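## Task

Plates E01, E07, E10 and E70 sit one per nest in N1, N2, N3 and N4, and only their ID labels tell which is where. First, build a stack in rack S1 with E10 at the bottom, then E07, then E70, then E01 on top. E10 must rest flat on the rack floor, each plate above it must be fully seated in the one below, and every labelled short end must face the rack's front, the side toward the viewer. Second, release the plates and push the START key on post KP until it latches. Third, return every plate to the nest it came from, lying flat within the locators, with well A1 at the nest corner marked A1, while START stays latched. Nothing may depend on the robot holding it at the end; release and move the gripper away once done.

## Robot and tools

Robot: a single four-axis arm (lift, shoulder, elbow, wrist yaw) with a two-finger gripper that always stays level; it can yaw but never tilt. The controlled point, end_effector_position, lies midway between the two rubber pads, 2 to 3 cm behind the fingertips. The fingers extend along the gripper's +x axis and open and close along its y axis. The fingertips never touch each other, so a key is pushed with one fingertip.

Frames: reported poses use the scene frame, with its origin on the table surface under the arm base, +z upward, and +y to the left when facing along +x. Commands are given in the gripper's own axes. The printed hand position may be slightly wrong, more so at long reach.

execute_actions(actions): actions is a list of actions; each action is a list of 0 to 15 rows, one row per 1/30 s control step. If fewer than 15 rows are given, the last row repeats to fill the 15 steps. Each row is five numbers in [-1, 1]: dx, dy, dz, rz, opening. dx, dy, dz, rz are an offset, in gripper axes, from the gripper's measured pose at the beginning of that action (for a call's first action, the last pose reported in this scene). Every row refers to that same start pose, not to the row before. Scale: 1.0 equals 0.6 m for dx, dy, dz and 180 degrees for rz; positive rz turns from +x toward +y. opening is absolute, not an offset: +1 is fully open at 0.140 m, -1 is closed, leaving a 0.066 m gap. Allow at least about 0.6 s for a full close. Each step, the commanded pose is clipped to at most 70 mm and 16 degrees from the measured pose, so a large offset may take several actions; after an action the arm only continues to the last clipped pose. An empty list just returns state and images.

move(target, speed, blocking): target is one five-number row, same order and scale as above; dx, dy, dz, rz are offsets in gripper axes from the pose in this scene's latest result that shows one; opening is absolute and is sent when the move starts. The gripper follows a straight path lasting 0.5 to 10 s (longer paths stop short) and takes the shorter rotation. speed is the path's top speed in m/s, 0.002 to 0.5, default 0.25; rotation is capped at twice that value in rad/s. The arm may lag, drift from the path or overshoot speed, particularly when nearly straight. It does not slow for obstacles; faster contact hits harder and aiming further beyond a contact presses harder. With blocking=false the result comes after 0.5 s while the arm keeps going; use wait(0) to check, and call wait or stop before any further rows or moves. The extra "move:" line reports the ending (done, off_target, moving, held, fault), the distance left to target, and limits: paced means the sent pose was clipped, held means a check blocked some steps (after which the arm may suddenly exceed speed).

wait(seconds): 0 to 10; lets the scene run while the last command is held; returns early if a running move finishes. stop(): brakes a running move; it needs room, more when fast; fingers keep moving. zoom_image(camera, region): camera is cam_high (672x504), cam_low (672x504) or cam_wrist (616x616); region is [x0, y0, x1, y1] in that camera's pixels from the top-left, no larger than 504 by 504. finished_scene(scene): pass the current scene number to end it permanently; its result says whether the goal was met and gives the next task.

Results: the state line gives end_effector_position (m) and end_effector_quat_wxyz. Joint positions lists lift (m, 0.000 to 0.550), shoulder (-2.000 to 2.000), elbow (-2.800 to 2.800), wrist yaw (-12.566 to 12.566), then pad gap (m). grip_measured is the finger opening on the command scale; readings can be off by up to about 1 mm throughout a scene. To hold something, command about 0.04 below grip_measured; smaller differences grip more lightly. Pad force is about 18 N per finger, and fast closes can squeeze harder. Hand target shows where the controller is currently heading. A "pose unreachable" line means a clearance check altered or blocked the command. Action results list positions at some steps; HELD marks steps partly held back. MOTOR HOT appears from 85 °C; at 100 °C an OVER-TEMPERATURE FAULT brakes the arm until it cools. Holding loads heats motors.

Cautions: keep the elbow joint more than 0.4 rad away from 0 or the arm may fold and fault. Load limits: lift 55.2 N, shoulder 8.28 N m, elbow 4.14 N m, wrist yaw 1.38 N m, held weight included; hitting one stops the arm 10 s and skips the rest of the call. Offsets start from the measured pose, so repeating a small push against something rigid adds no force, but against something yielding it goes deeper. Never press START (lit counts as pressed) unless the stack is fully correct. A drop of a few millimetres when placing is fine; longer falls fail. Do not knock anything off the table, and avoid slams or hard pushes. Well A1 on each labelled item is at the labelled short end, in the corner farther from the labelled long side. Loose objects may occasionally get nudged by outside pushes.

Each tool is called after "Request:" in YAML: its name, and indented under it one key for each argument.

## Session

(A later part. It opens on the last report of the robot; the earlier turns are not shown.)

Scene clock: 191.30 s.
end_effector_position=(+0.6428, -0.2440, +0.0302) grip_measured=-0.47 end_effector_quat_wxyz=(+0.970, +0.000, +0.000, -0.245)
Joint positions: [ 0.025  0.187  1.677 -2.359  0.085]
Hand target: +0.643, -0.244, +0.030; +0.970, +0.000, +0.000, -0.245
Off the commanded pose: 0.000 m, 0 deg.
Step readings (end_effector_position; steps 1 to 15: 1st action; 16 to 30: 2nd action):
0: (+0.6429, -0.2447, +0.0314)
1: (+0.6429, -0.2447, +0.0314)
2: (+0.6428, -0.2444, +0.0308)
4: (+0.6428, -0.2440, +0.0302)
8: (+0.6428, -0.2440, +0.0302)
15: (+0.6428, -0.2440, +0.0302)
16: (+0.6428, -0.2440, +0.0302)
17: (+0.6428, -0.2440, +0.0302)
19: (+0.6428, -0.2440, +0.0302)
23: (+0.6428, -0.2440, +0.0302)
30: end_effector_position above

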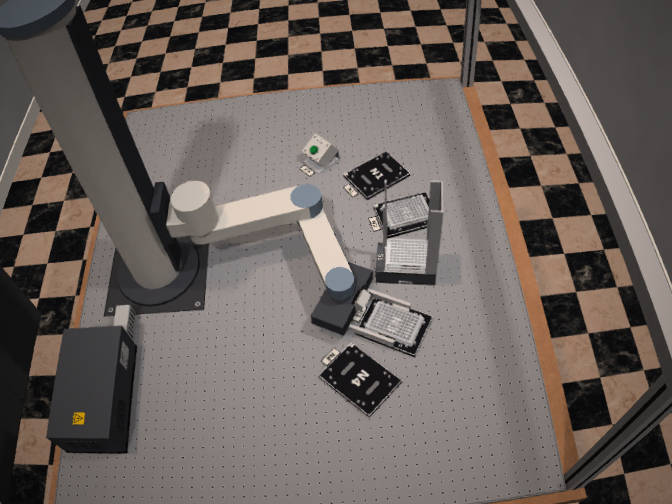

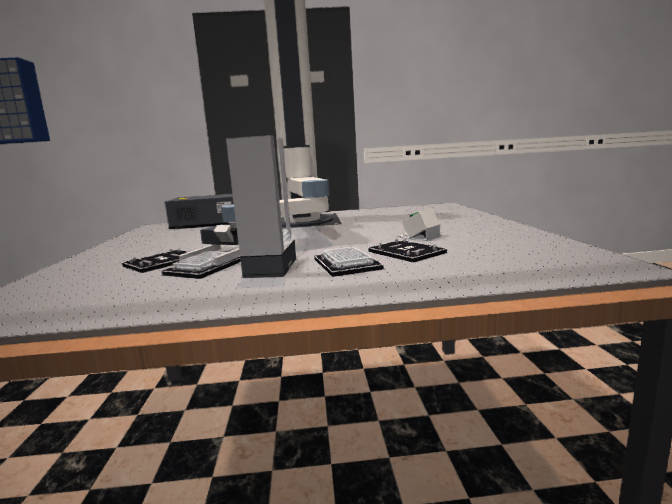

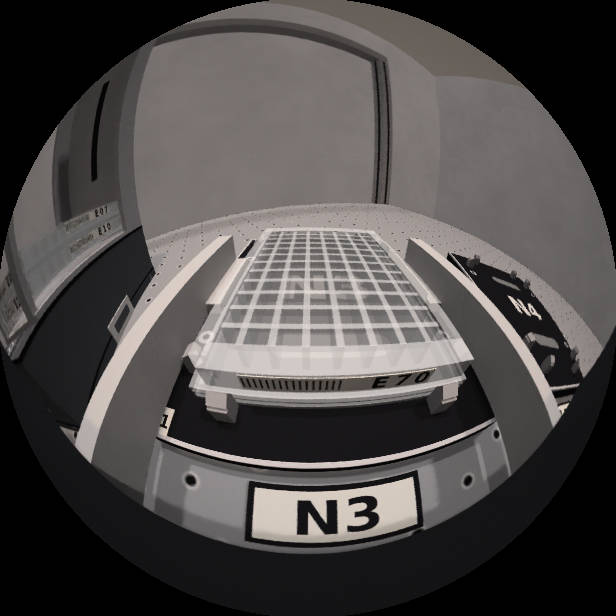

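Request:
move:
  target: [0,0,-0.355,0,-0.53]
  speed: 0.2

Request:
move:
  target: [0,0,-0.0095,0,-0.53]
  speed: 0.015

Request:
move:
  target: [0,0,0,0,0.1]

Request:
move:
  target: [-0.27,0,0,0,0.1]

Request:
move:
  target: [0.0,0.21,-0.07,0.119,0.1]

Request:
move:
  target: [0.25,0,-0.014,0,0.1]

Scene clock: 204.30 s.
end_effector_position=(+0.7031, -0.0760, +0.1039) grip_measured=-0.47 end_effector_quat_wxyz=(+0.997, +0.000, +0.000, -0.077)
Joint positions: [ 0.099  0.509  1.712 -2.376  0.085]
Hand target: +0.703, -0.076, +0.104; +0.997, +0.000, +0.000, -0.077
Off the commanded pose: 0.000 m, 0 deg.
move: done

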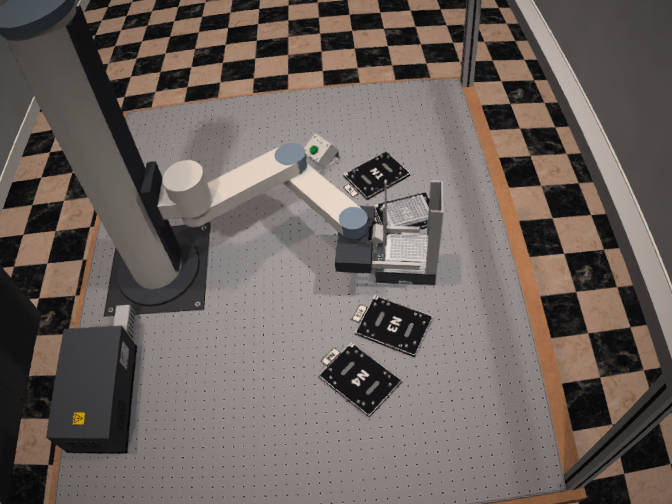

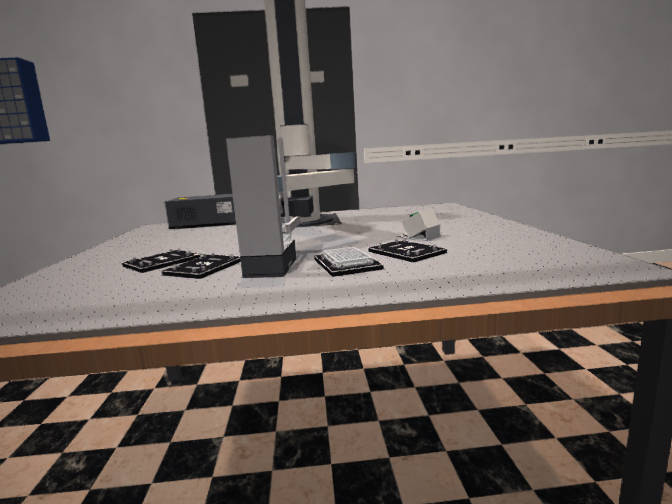

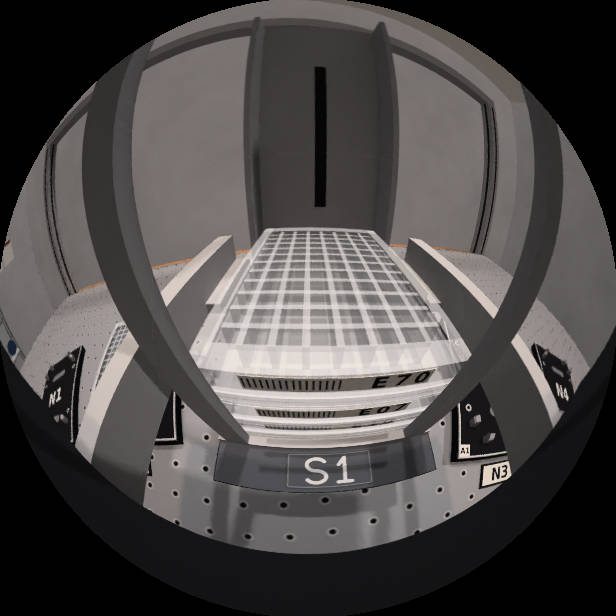

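Scene clock: 205.00 s.
end_effector_position=(+0.7031, -0.0760, +0.0982) grip_measured=-0.47 end_effector_quat_wxyz=(+0.997, +0.000, +0.000, -0.077)
Joint positions: [ 0.093  0.509  1.712 -2.376  0.085]
Hand target: +0.703, -0.076, +0.098; +0.997, +0.000, +0.000, -0.077
Off the commanded pose: 0.000 m, 0 deg.
move: done

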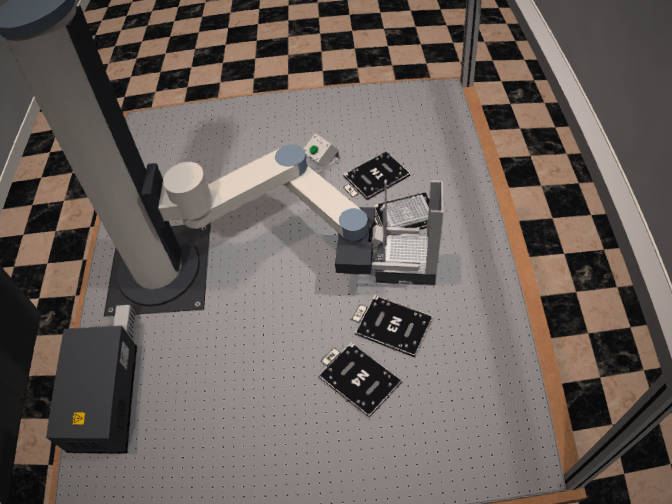

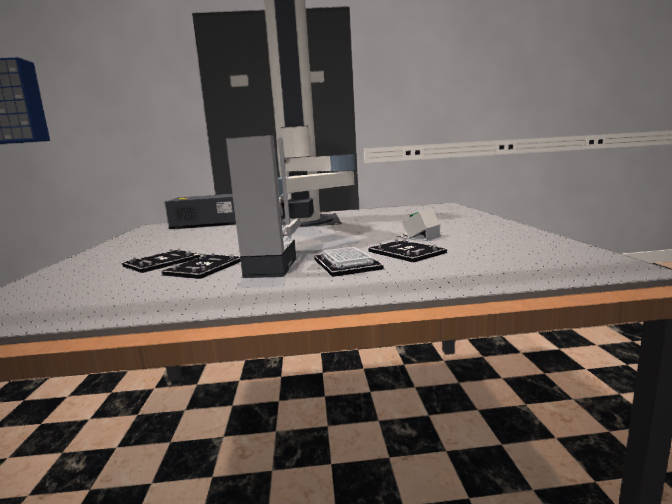

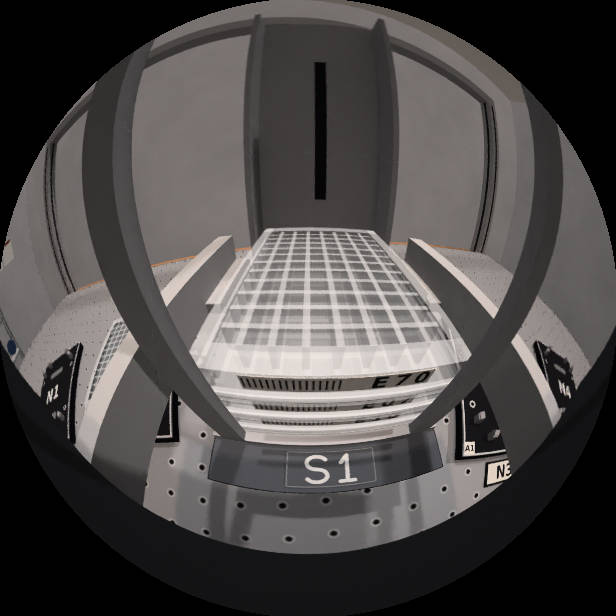

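Scene clock: 205.50 s.
end_effector_position=(+0.7031, -0.0760, +0.0982) grip_measured=+0.10 end_effector_quat_wxyz=(+0.997, +0.000, +0.000, -0.077)
Joint positions: [ 0.093  0.509  1.712 -2.376  0.107]
Hand target: +0.703, -0.076, +0.098; +0.997, +0.000, +0.000, -0.077
Off the commanded pose: 0.000 m, 0 deg.
move: done

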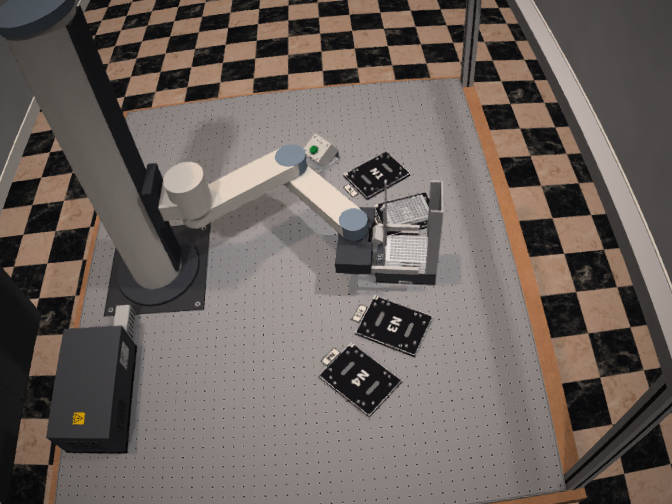

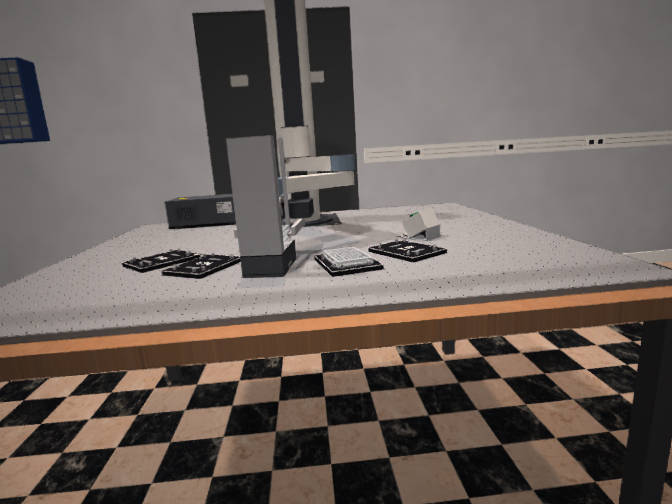

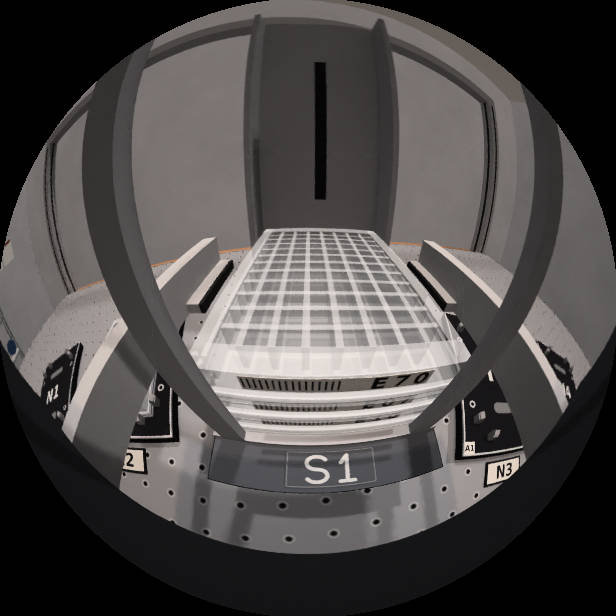

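Scene clock: 206.57 s.
end_effector_position=(+0.5430, -0.0510, +0.0982) grip_measured=+0.10 end_effector_quat_wxyz=(+0.997, +0.000, +0.000, -0.077)
Joint positions: [ 0.093  0.832  0.911 -1.899  0.107]
Hand target: +0.543, -0.051, +0.098; +0.997, +0.000, +0.000, -0.077
Off the commanded pose: 0.000 m, 0 deg.
move: done

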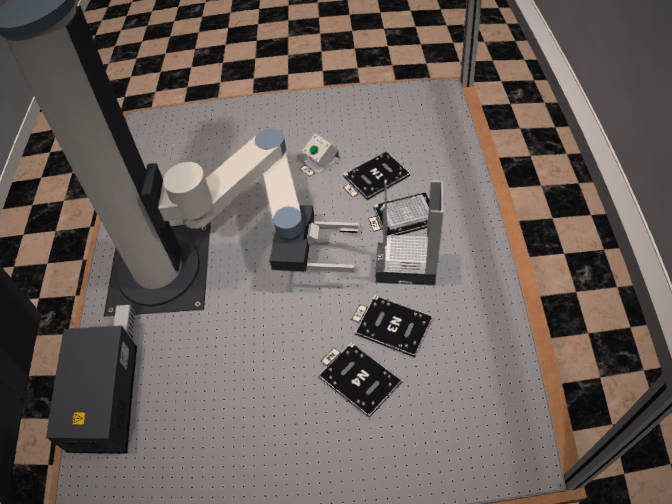

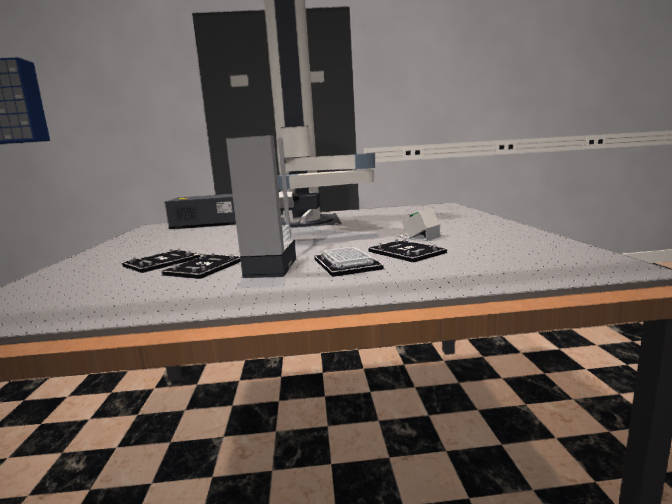

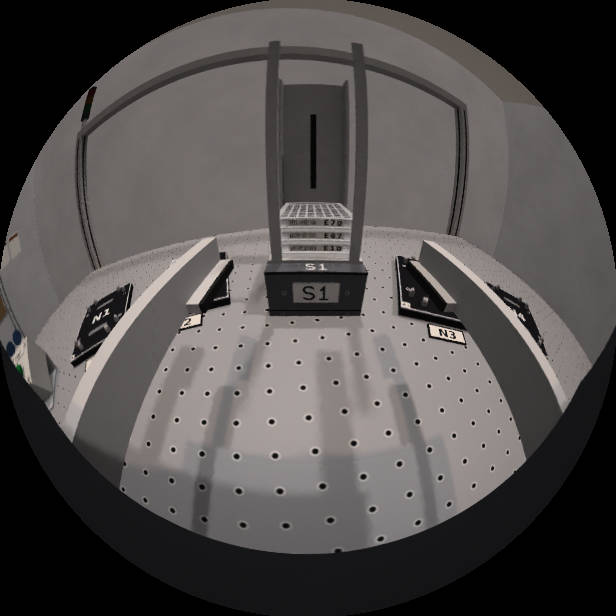

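Scene clock: 207.67 s.
end_effector_position=(+0.5625, +0.0737, +0.0561) grip_measured=+0.10 end_effector_quat_wxyz=(+0.994, +0.000, +0.000, +0.110)
Joint positions: [ 0.051  1.097  1.013 -1.89   0.107]
Hand target: +0.563, +0.074, +0.056; +0.994, +0.000, +0.000, +0.109
Off the commanded pose: 0.000 m, 0 deg.
move: done

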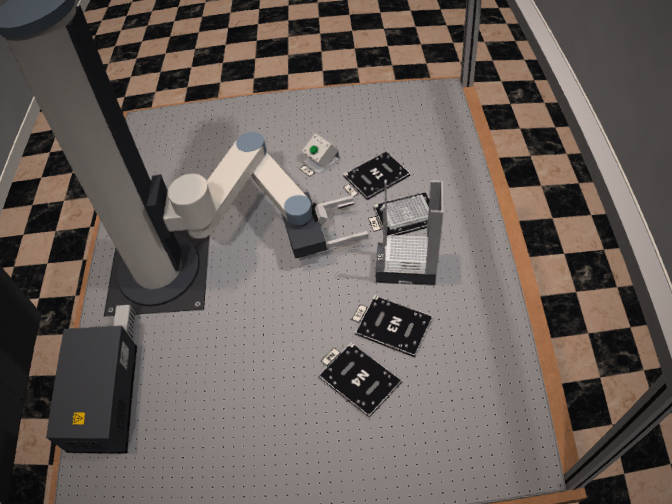

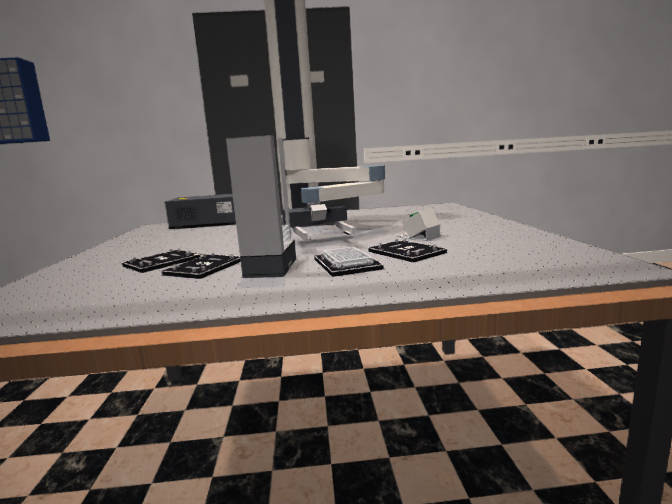

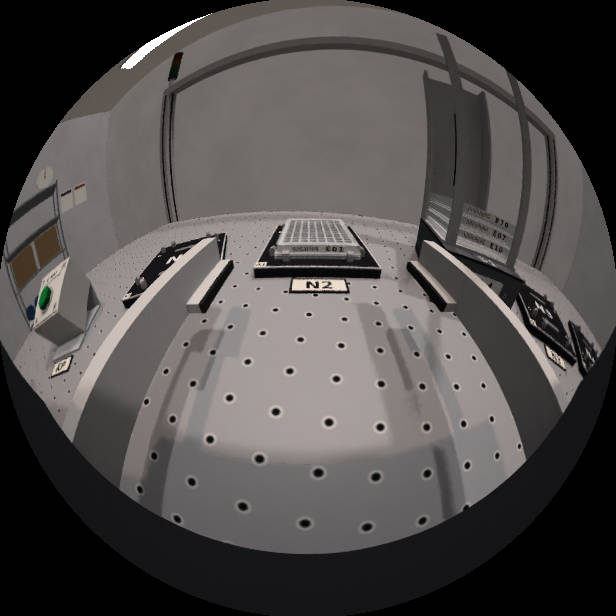

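Scene clock: 208.73 s.
end_effector_position=(+0.7089, +0.1063, +0.0478) grip_measured=+0.10 end_effector_quat_wxyz=(+0.994, +0.000, +0.000, +0.110)
Joint positions: [ 0.043  0.808  1.778 -2.366  0.107]
Hand target: +0.709, +0.106, +0.048; +0.994, +0.000, +0.000, +0.110
Off the commanded pose: 0.000 m, 0 deg.
move: done

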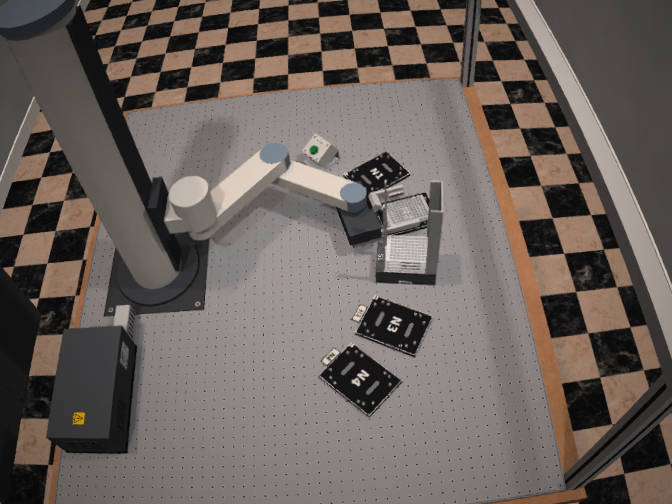

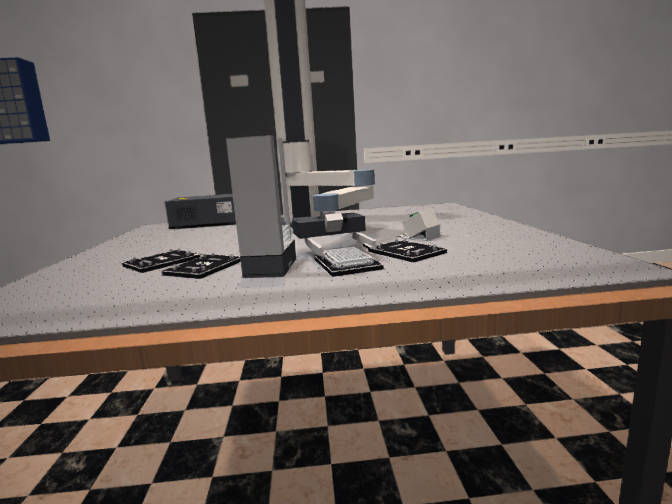

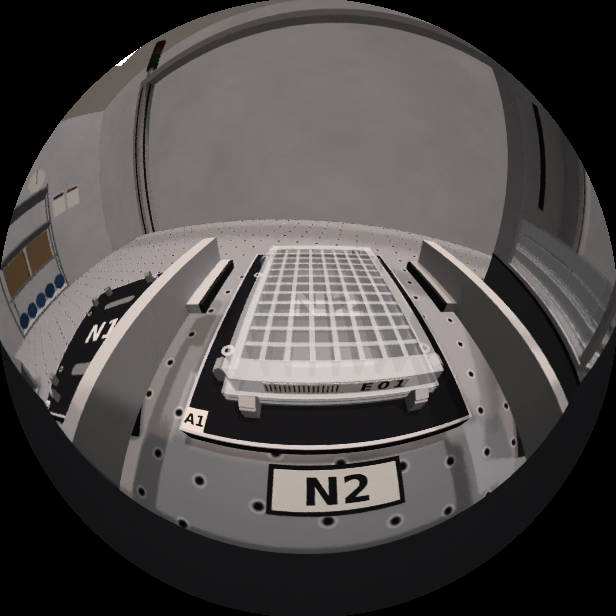

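Request:
move:
  target: [0.014,-0.003,-0.027,0,-0.2]
  speed: 0.03

Request:
zoom_image:
  camera: "cam_wrist"
  region: [160, 210, 500, 420]

Scene clock: 213.00 s.
end_effector_position=(+0.7175, +0.1064, +0.0315) grip_measured=-0.20 end_effector_quat_wxyz=(+0.994, +0.000, +0.000, +0.110)
Joint positions: [ 0.027  0.781  1.83  -2.392  0.096]
Hand target: +0.718, +0.106, +0.032; +0.994, +0.000, +0.000, +0.110
Off the commanded pose: 0.000 m, 0 deg.
move: done

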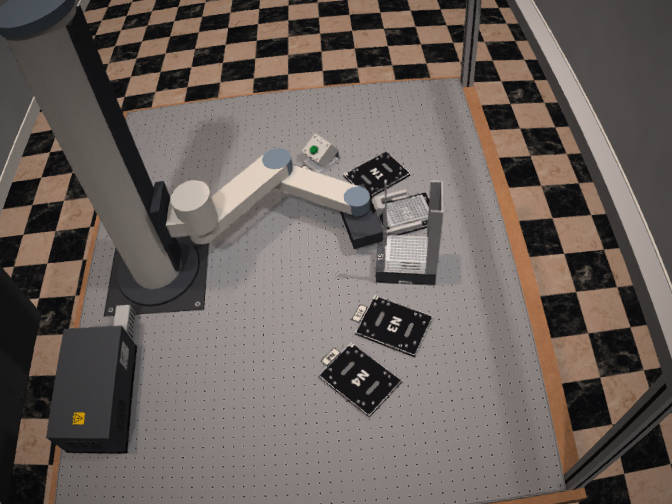

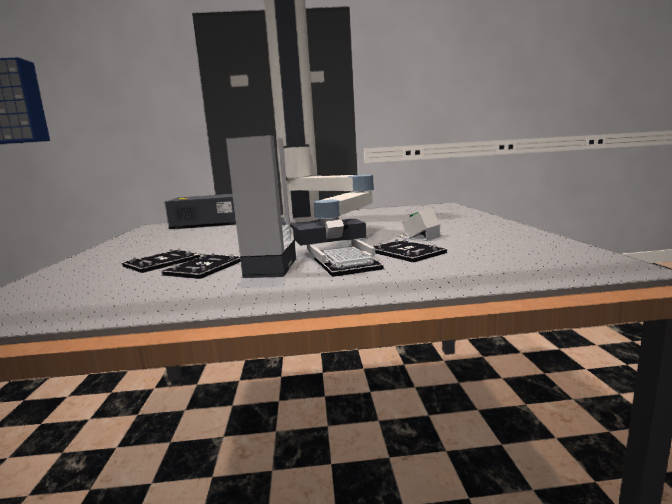

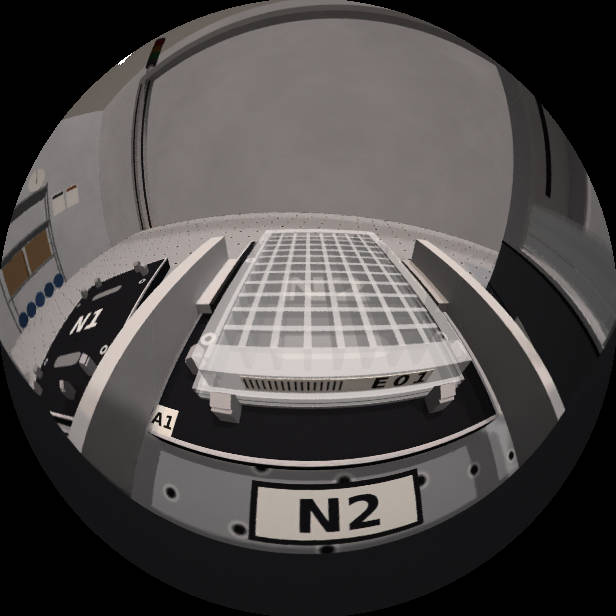

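Region (160, 210, 500, 420) of cam_wrist's 616x616 image, scaled by 1.482, with more detail than that image has; it fills the top 311 rows of this view, and the rest is white.

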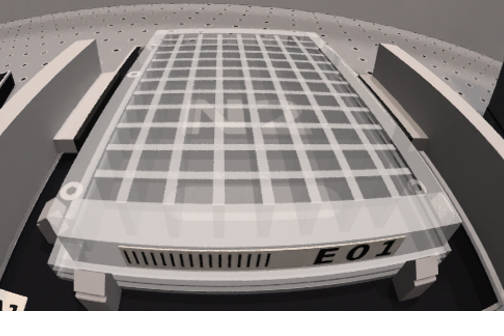

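Request:
execute_actions:
  actions:
    - [[0.0007,-0.0008,-0.002,0,-0.44]]
    - [[0,0,0,0,-0.47],[0,0,0,0,-0.48],[0,0,0,0,-0.5],[0,0,0,0,-0.5],[0,0,0,0,-0.53]]

Request:
move:
  target: [0,0,0.5,0,-0.53]
  speed: 0.3

Request:
move:
  target: [-0.0903,-0.2907,0,-0.1192,-0.53]
  speed: 0.3

Request:
move:
  target: [0,0,-0.022,0,-0.53]
  speed: 0.02

Scene clock: 223.20 s.
end_effector_position=(+0.7180, +0.1061, +0.0303) grip_measured=-0.48 end_effector_quat_wxyz=(+0.994, +0.000, +0.000, +0.110)
Joint positions: [ 0.025  0.779  1.833 -2.392  0.085]
Hand target: +0.718, +0.106, +0.030; +0.994, +0.000, +0.000, +0.110
Off the commanded pose: 0.000 m, 0 deg.
Step readings (end_effector_position; steps 1 to 15: 1st action; 16 to 30: 2nd action):
0: (+0.7175, +0.1064, +0.0315)
1: (+0.7175, +0.1064, +0.0315)
2: (+0.7178, +0.1063, +0.0308)
4: (+0.7180, +0.1061, +0.0303)
8: (+0.7180, +0.1061, +0.0303)
15: (+0.7180, +0.1061, +0.0303)
16: (+0.7180, +0.1061, +0.0303)
17: (+0.7180, +0.1061, +0.0303)
19: (+0.7180, +0.1061, +0.0303)
23: (+0.7180, +0.1061, +0.0303)
30: end_effector_position above

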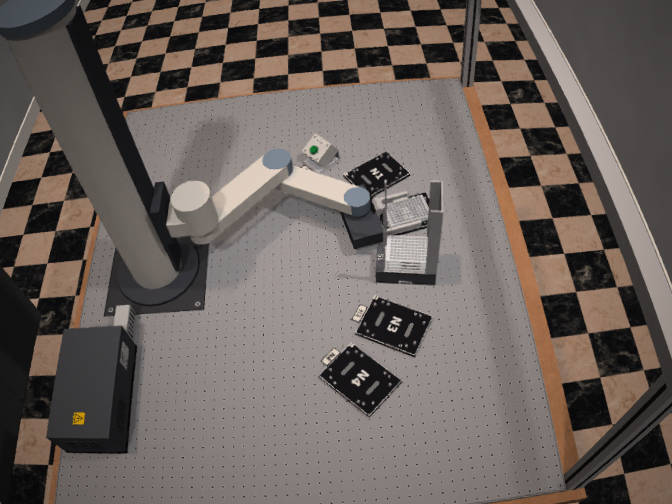

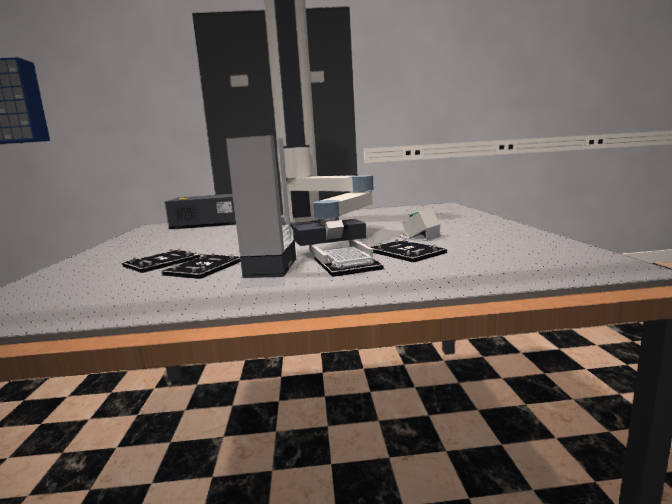

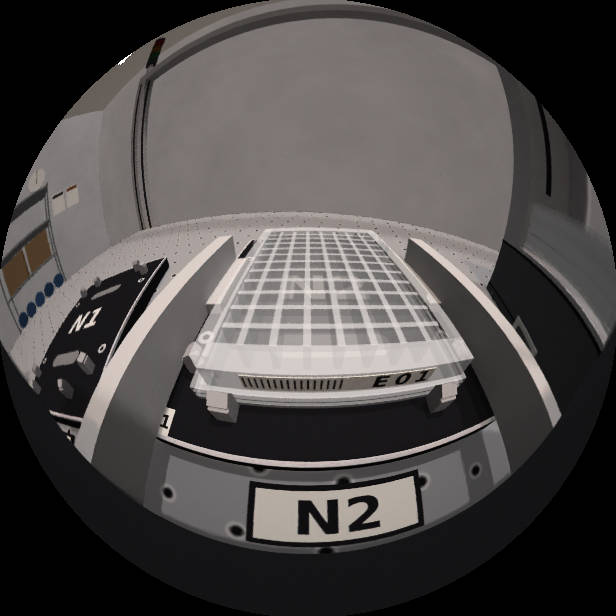

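Scene clock: 224.67 s.
end_effector_position=(+0.7180, +0.1062, +0.3303) grip_measured=-0.48 end_effector_quat_wxyz=(+0.994, +0.000, +0.000, +0.110)
Joint positions: [ 0.325  0.779  1.833 -2.392  0.085]
Hand target: +0.718, +0.106, +0.330; +0.994, +0.000, +0.000, +0.110
Off the commanded pose: 0.000 m, 0 deg.
move: done

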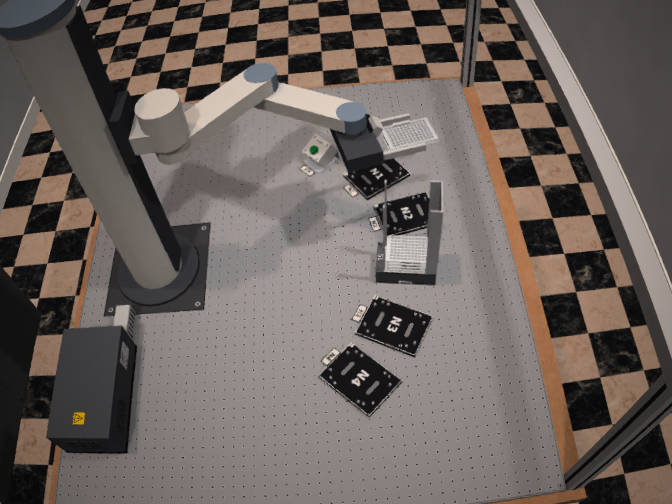

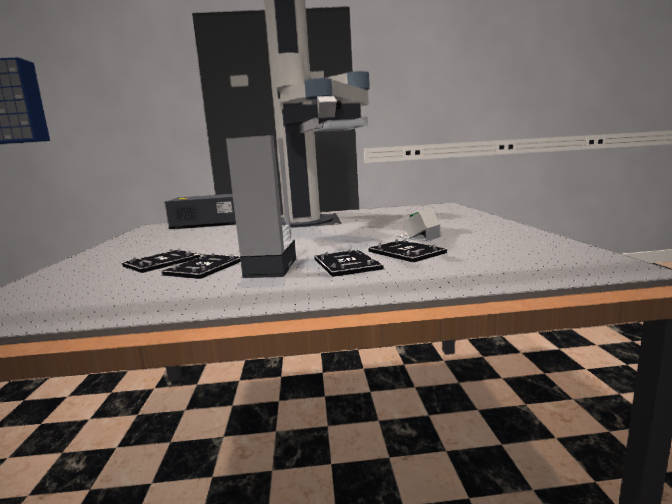

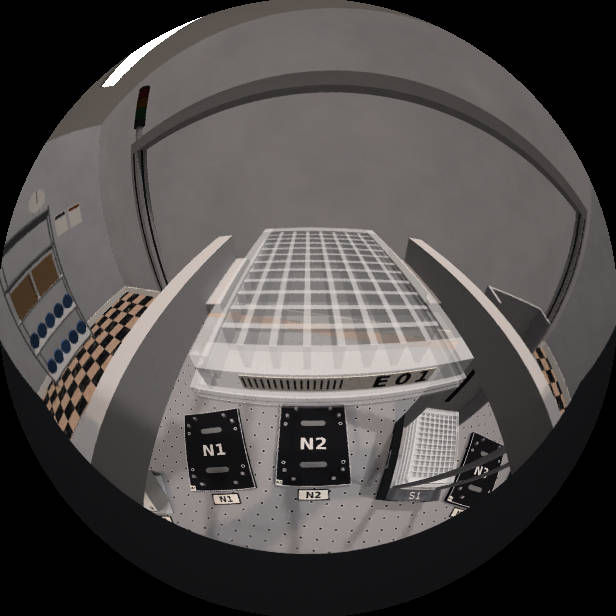

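Scene clock: 225.70 s.
end_effector_position=(+0.7032, -0.0761, +0.3303) grip_measured=-0.48 end_effector_quat_wxyz=(+0.997, +0.000, +0.000, -0.077)
Joint positions: [ 0.325  0.509  1.712 -2.375  0.085]
Hand target: +0.703, -0.076, +0.330; +0.997, +0.000, +0.000, -0.077
Off the commanded pose: 0.000 m, 0 deg.
move: done

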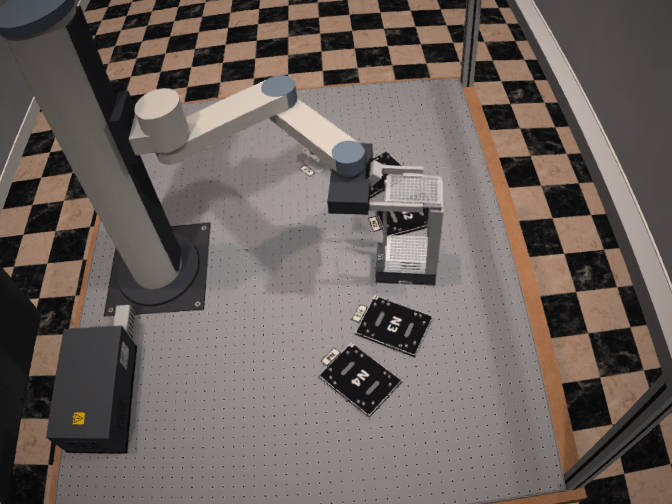

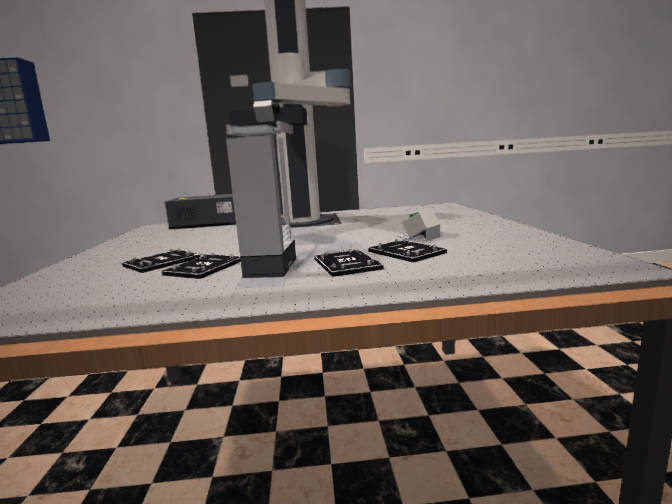

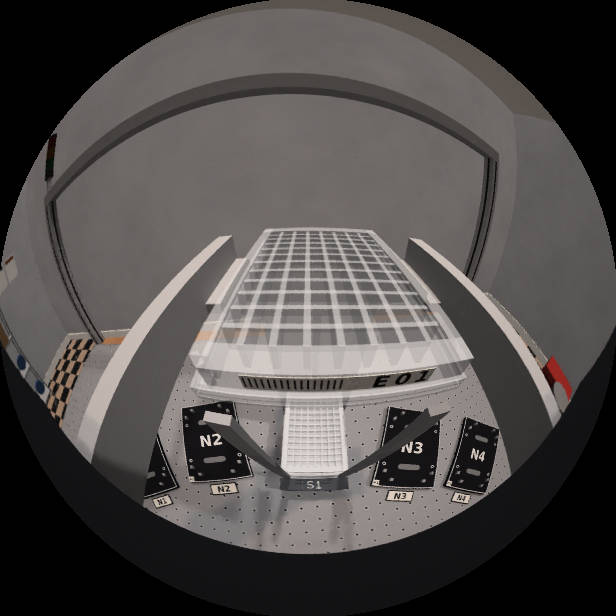

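Scene clock: 226.60 s.
end_effector_position=(+0.7032, -0.0761, +0.3170) grip_measured=-0.48 end_effector_quat_wxyz=(+0.997, +0.000, +0.000, -0.077)
Joint positions: [ 0.312  0.509  1.712 -2.375  0.085]
Hand target: +0.703, -0.076, +0.317; +0.997, +0.000, +0.000, -0.077
Off the commanded pose: 0.000 m, 0 deg.
move: done

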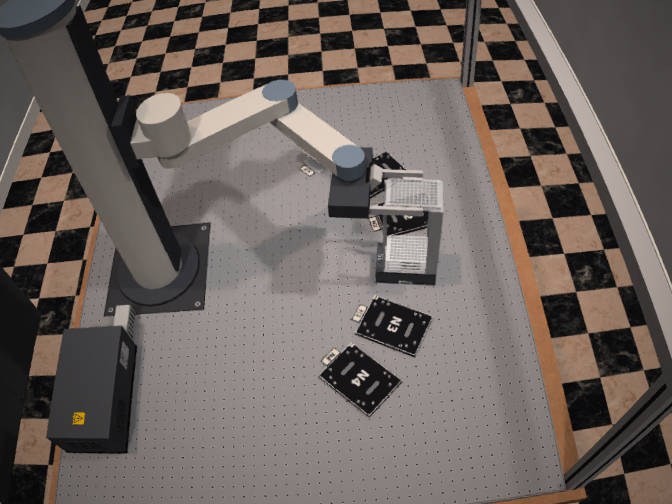

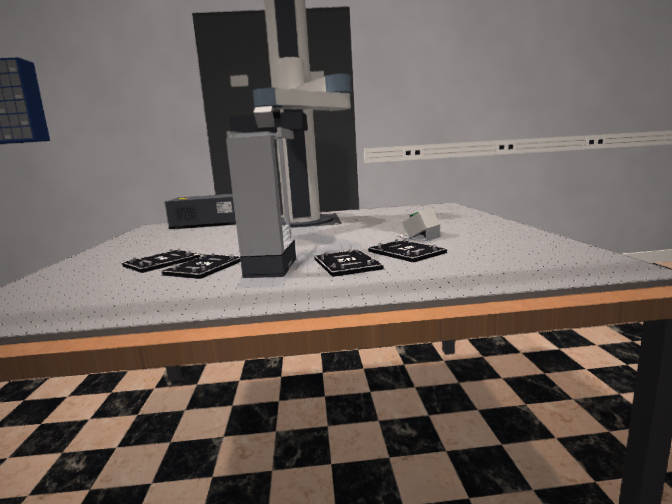

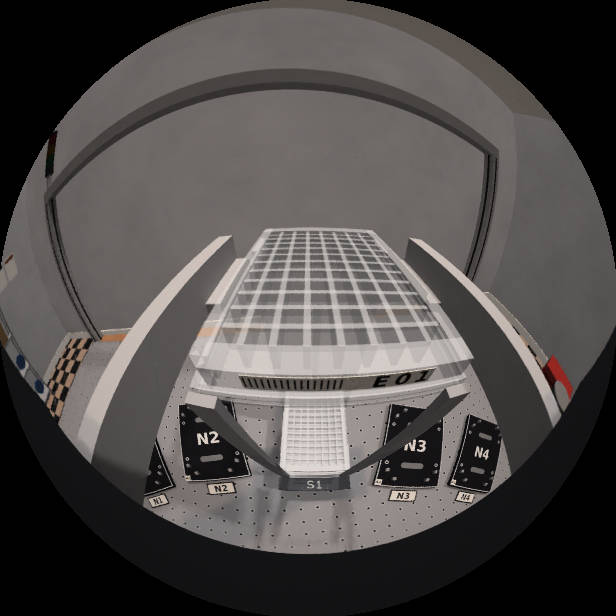

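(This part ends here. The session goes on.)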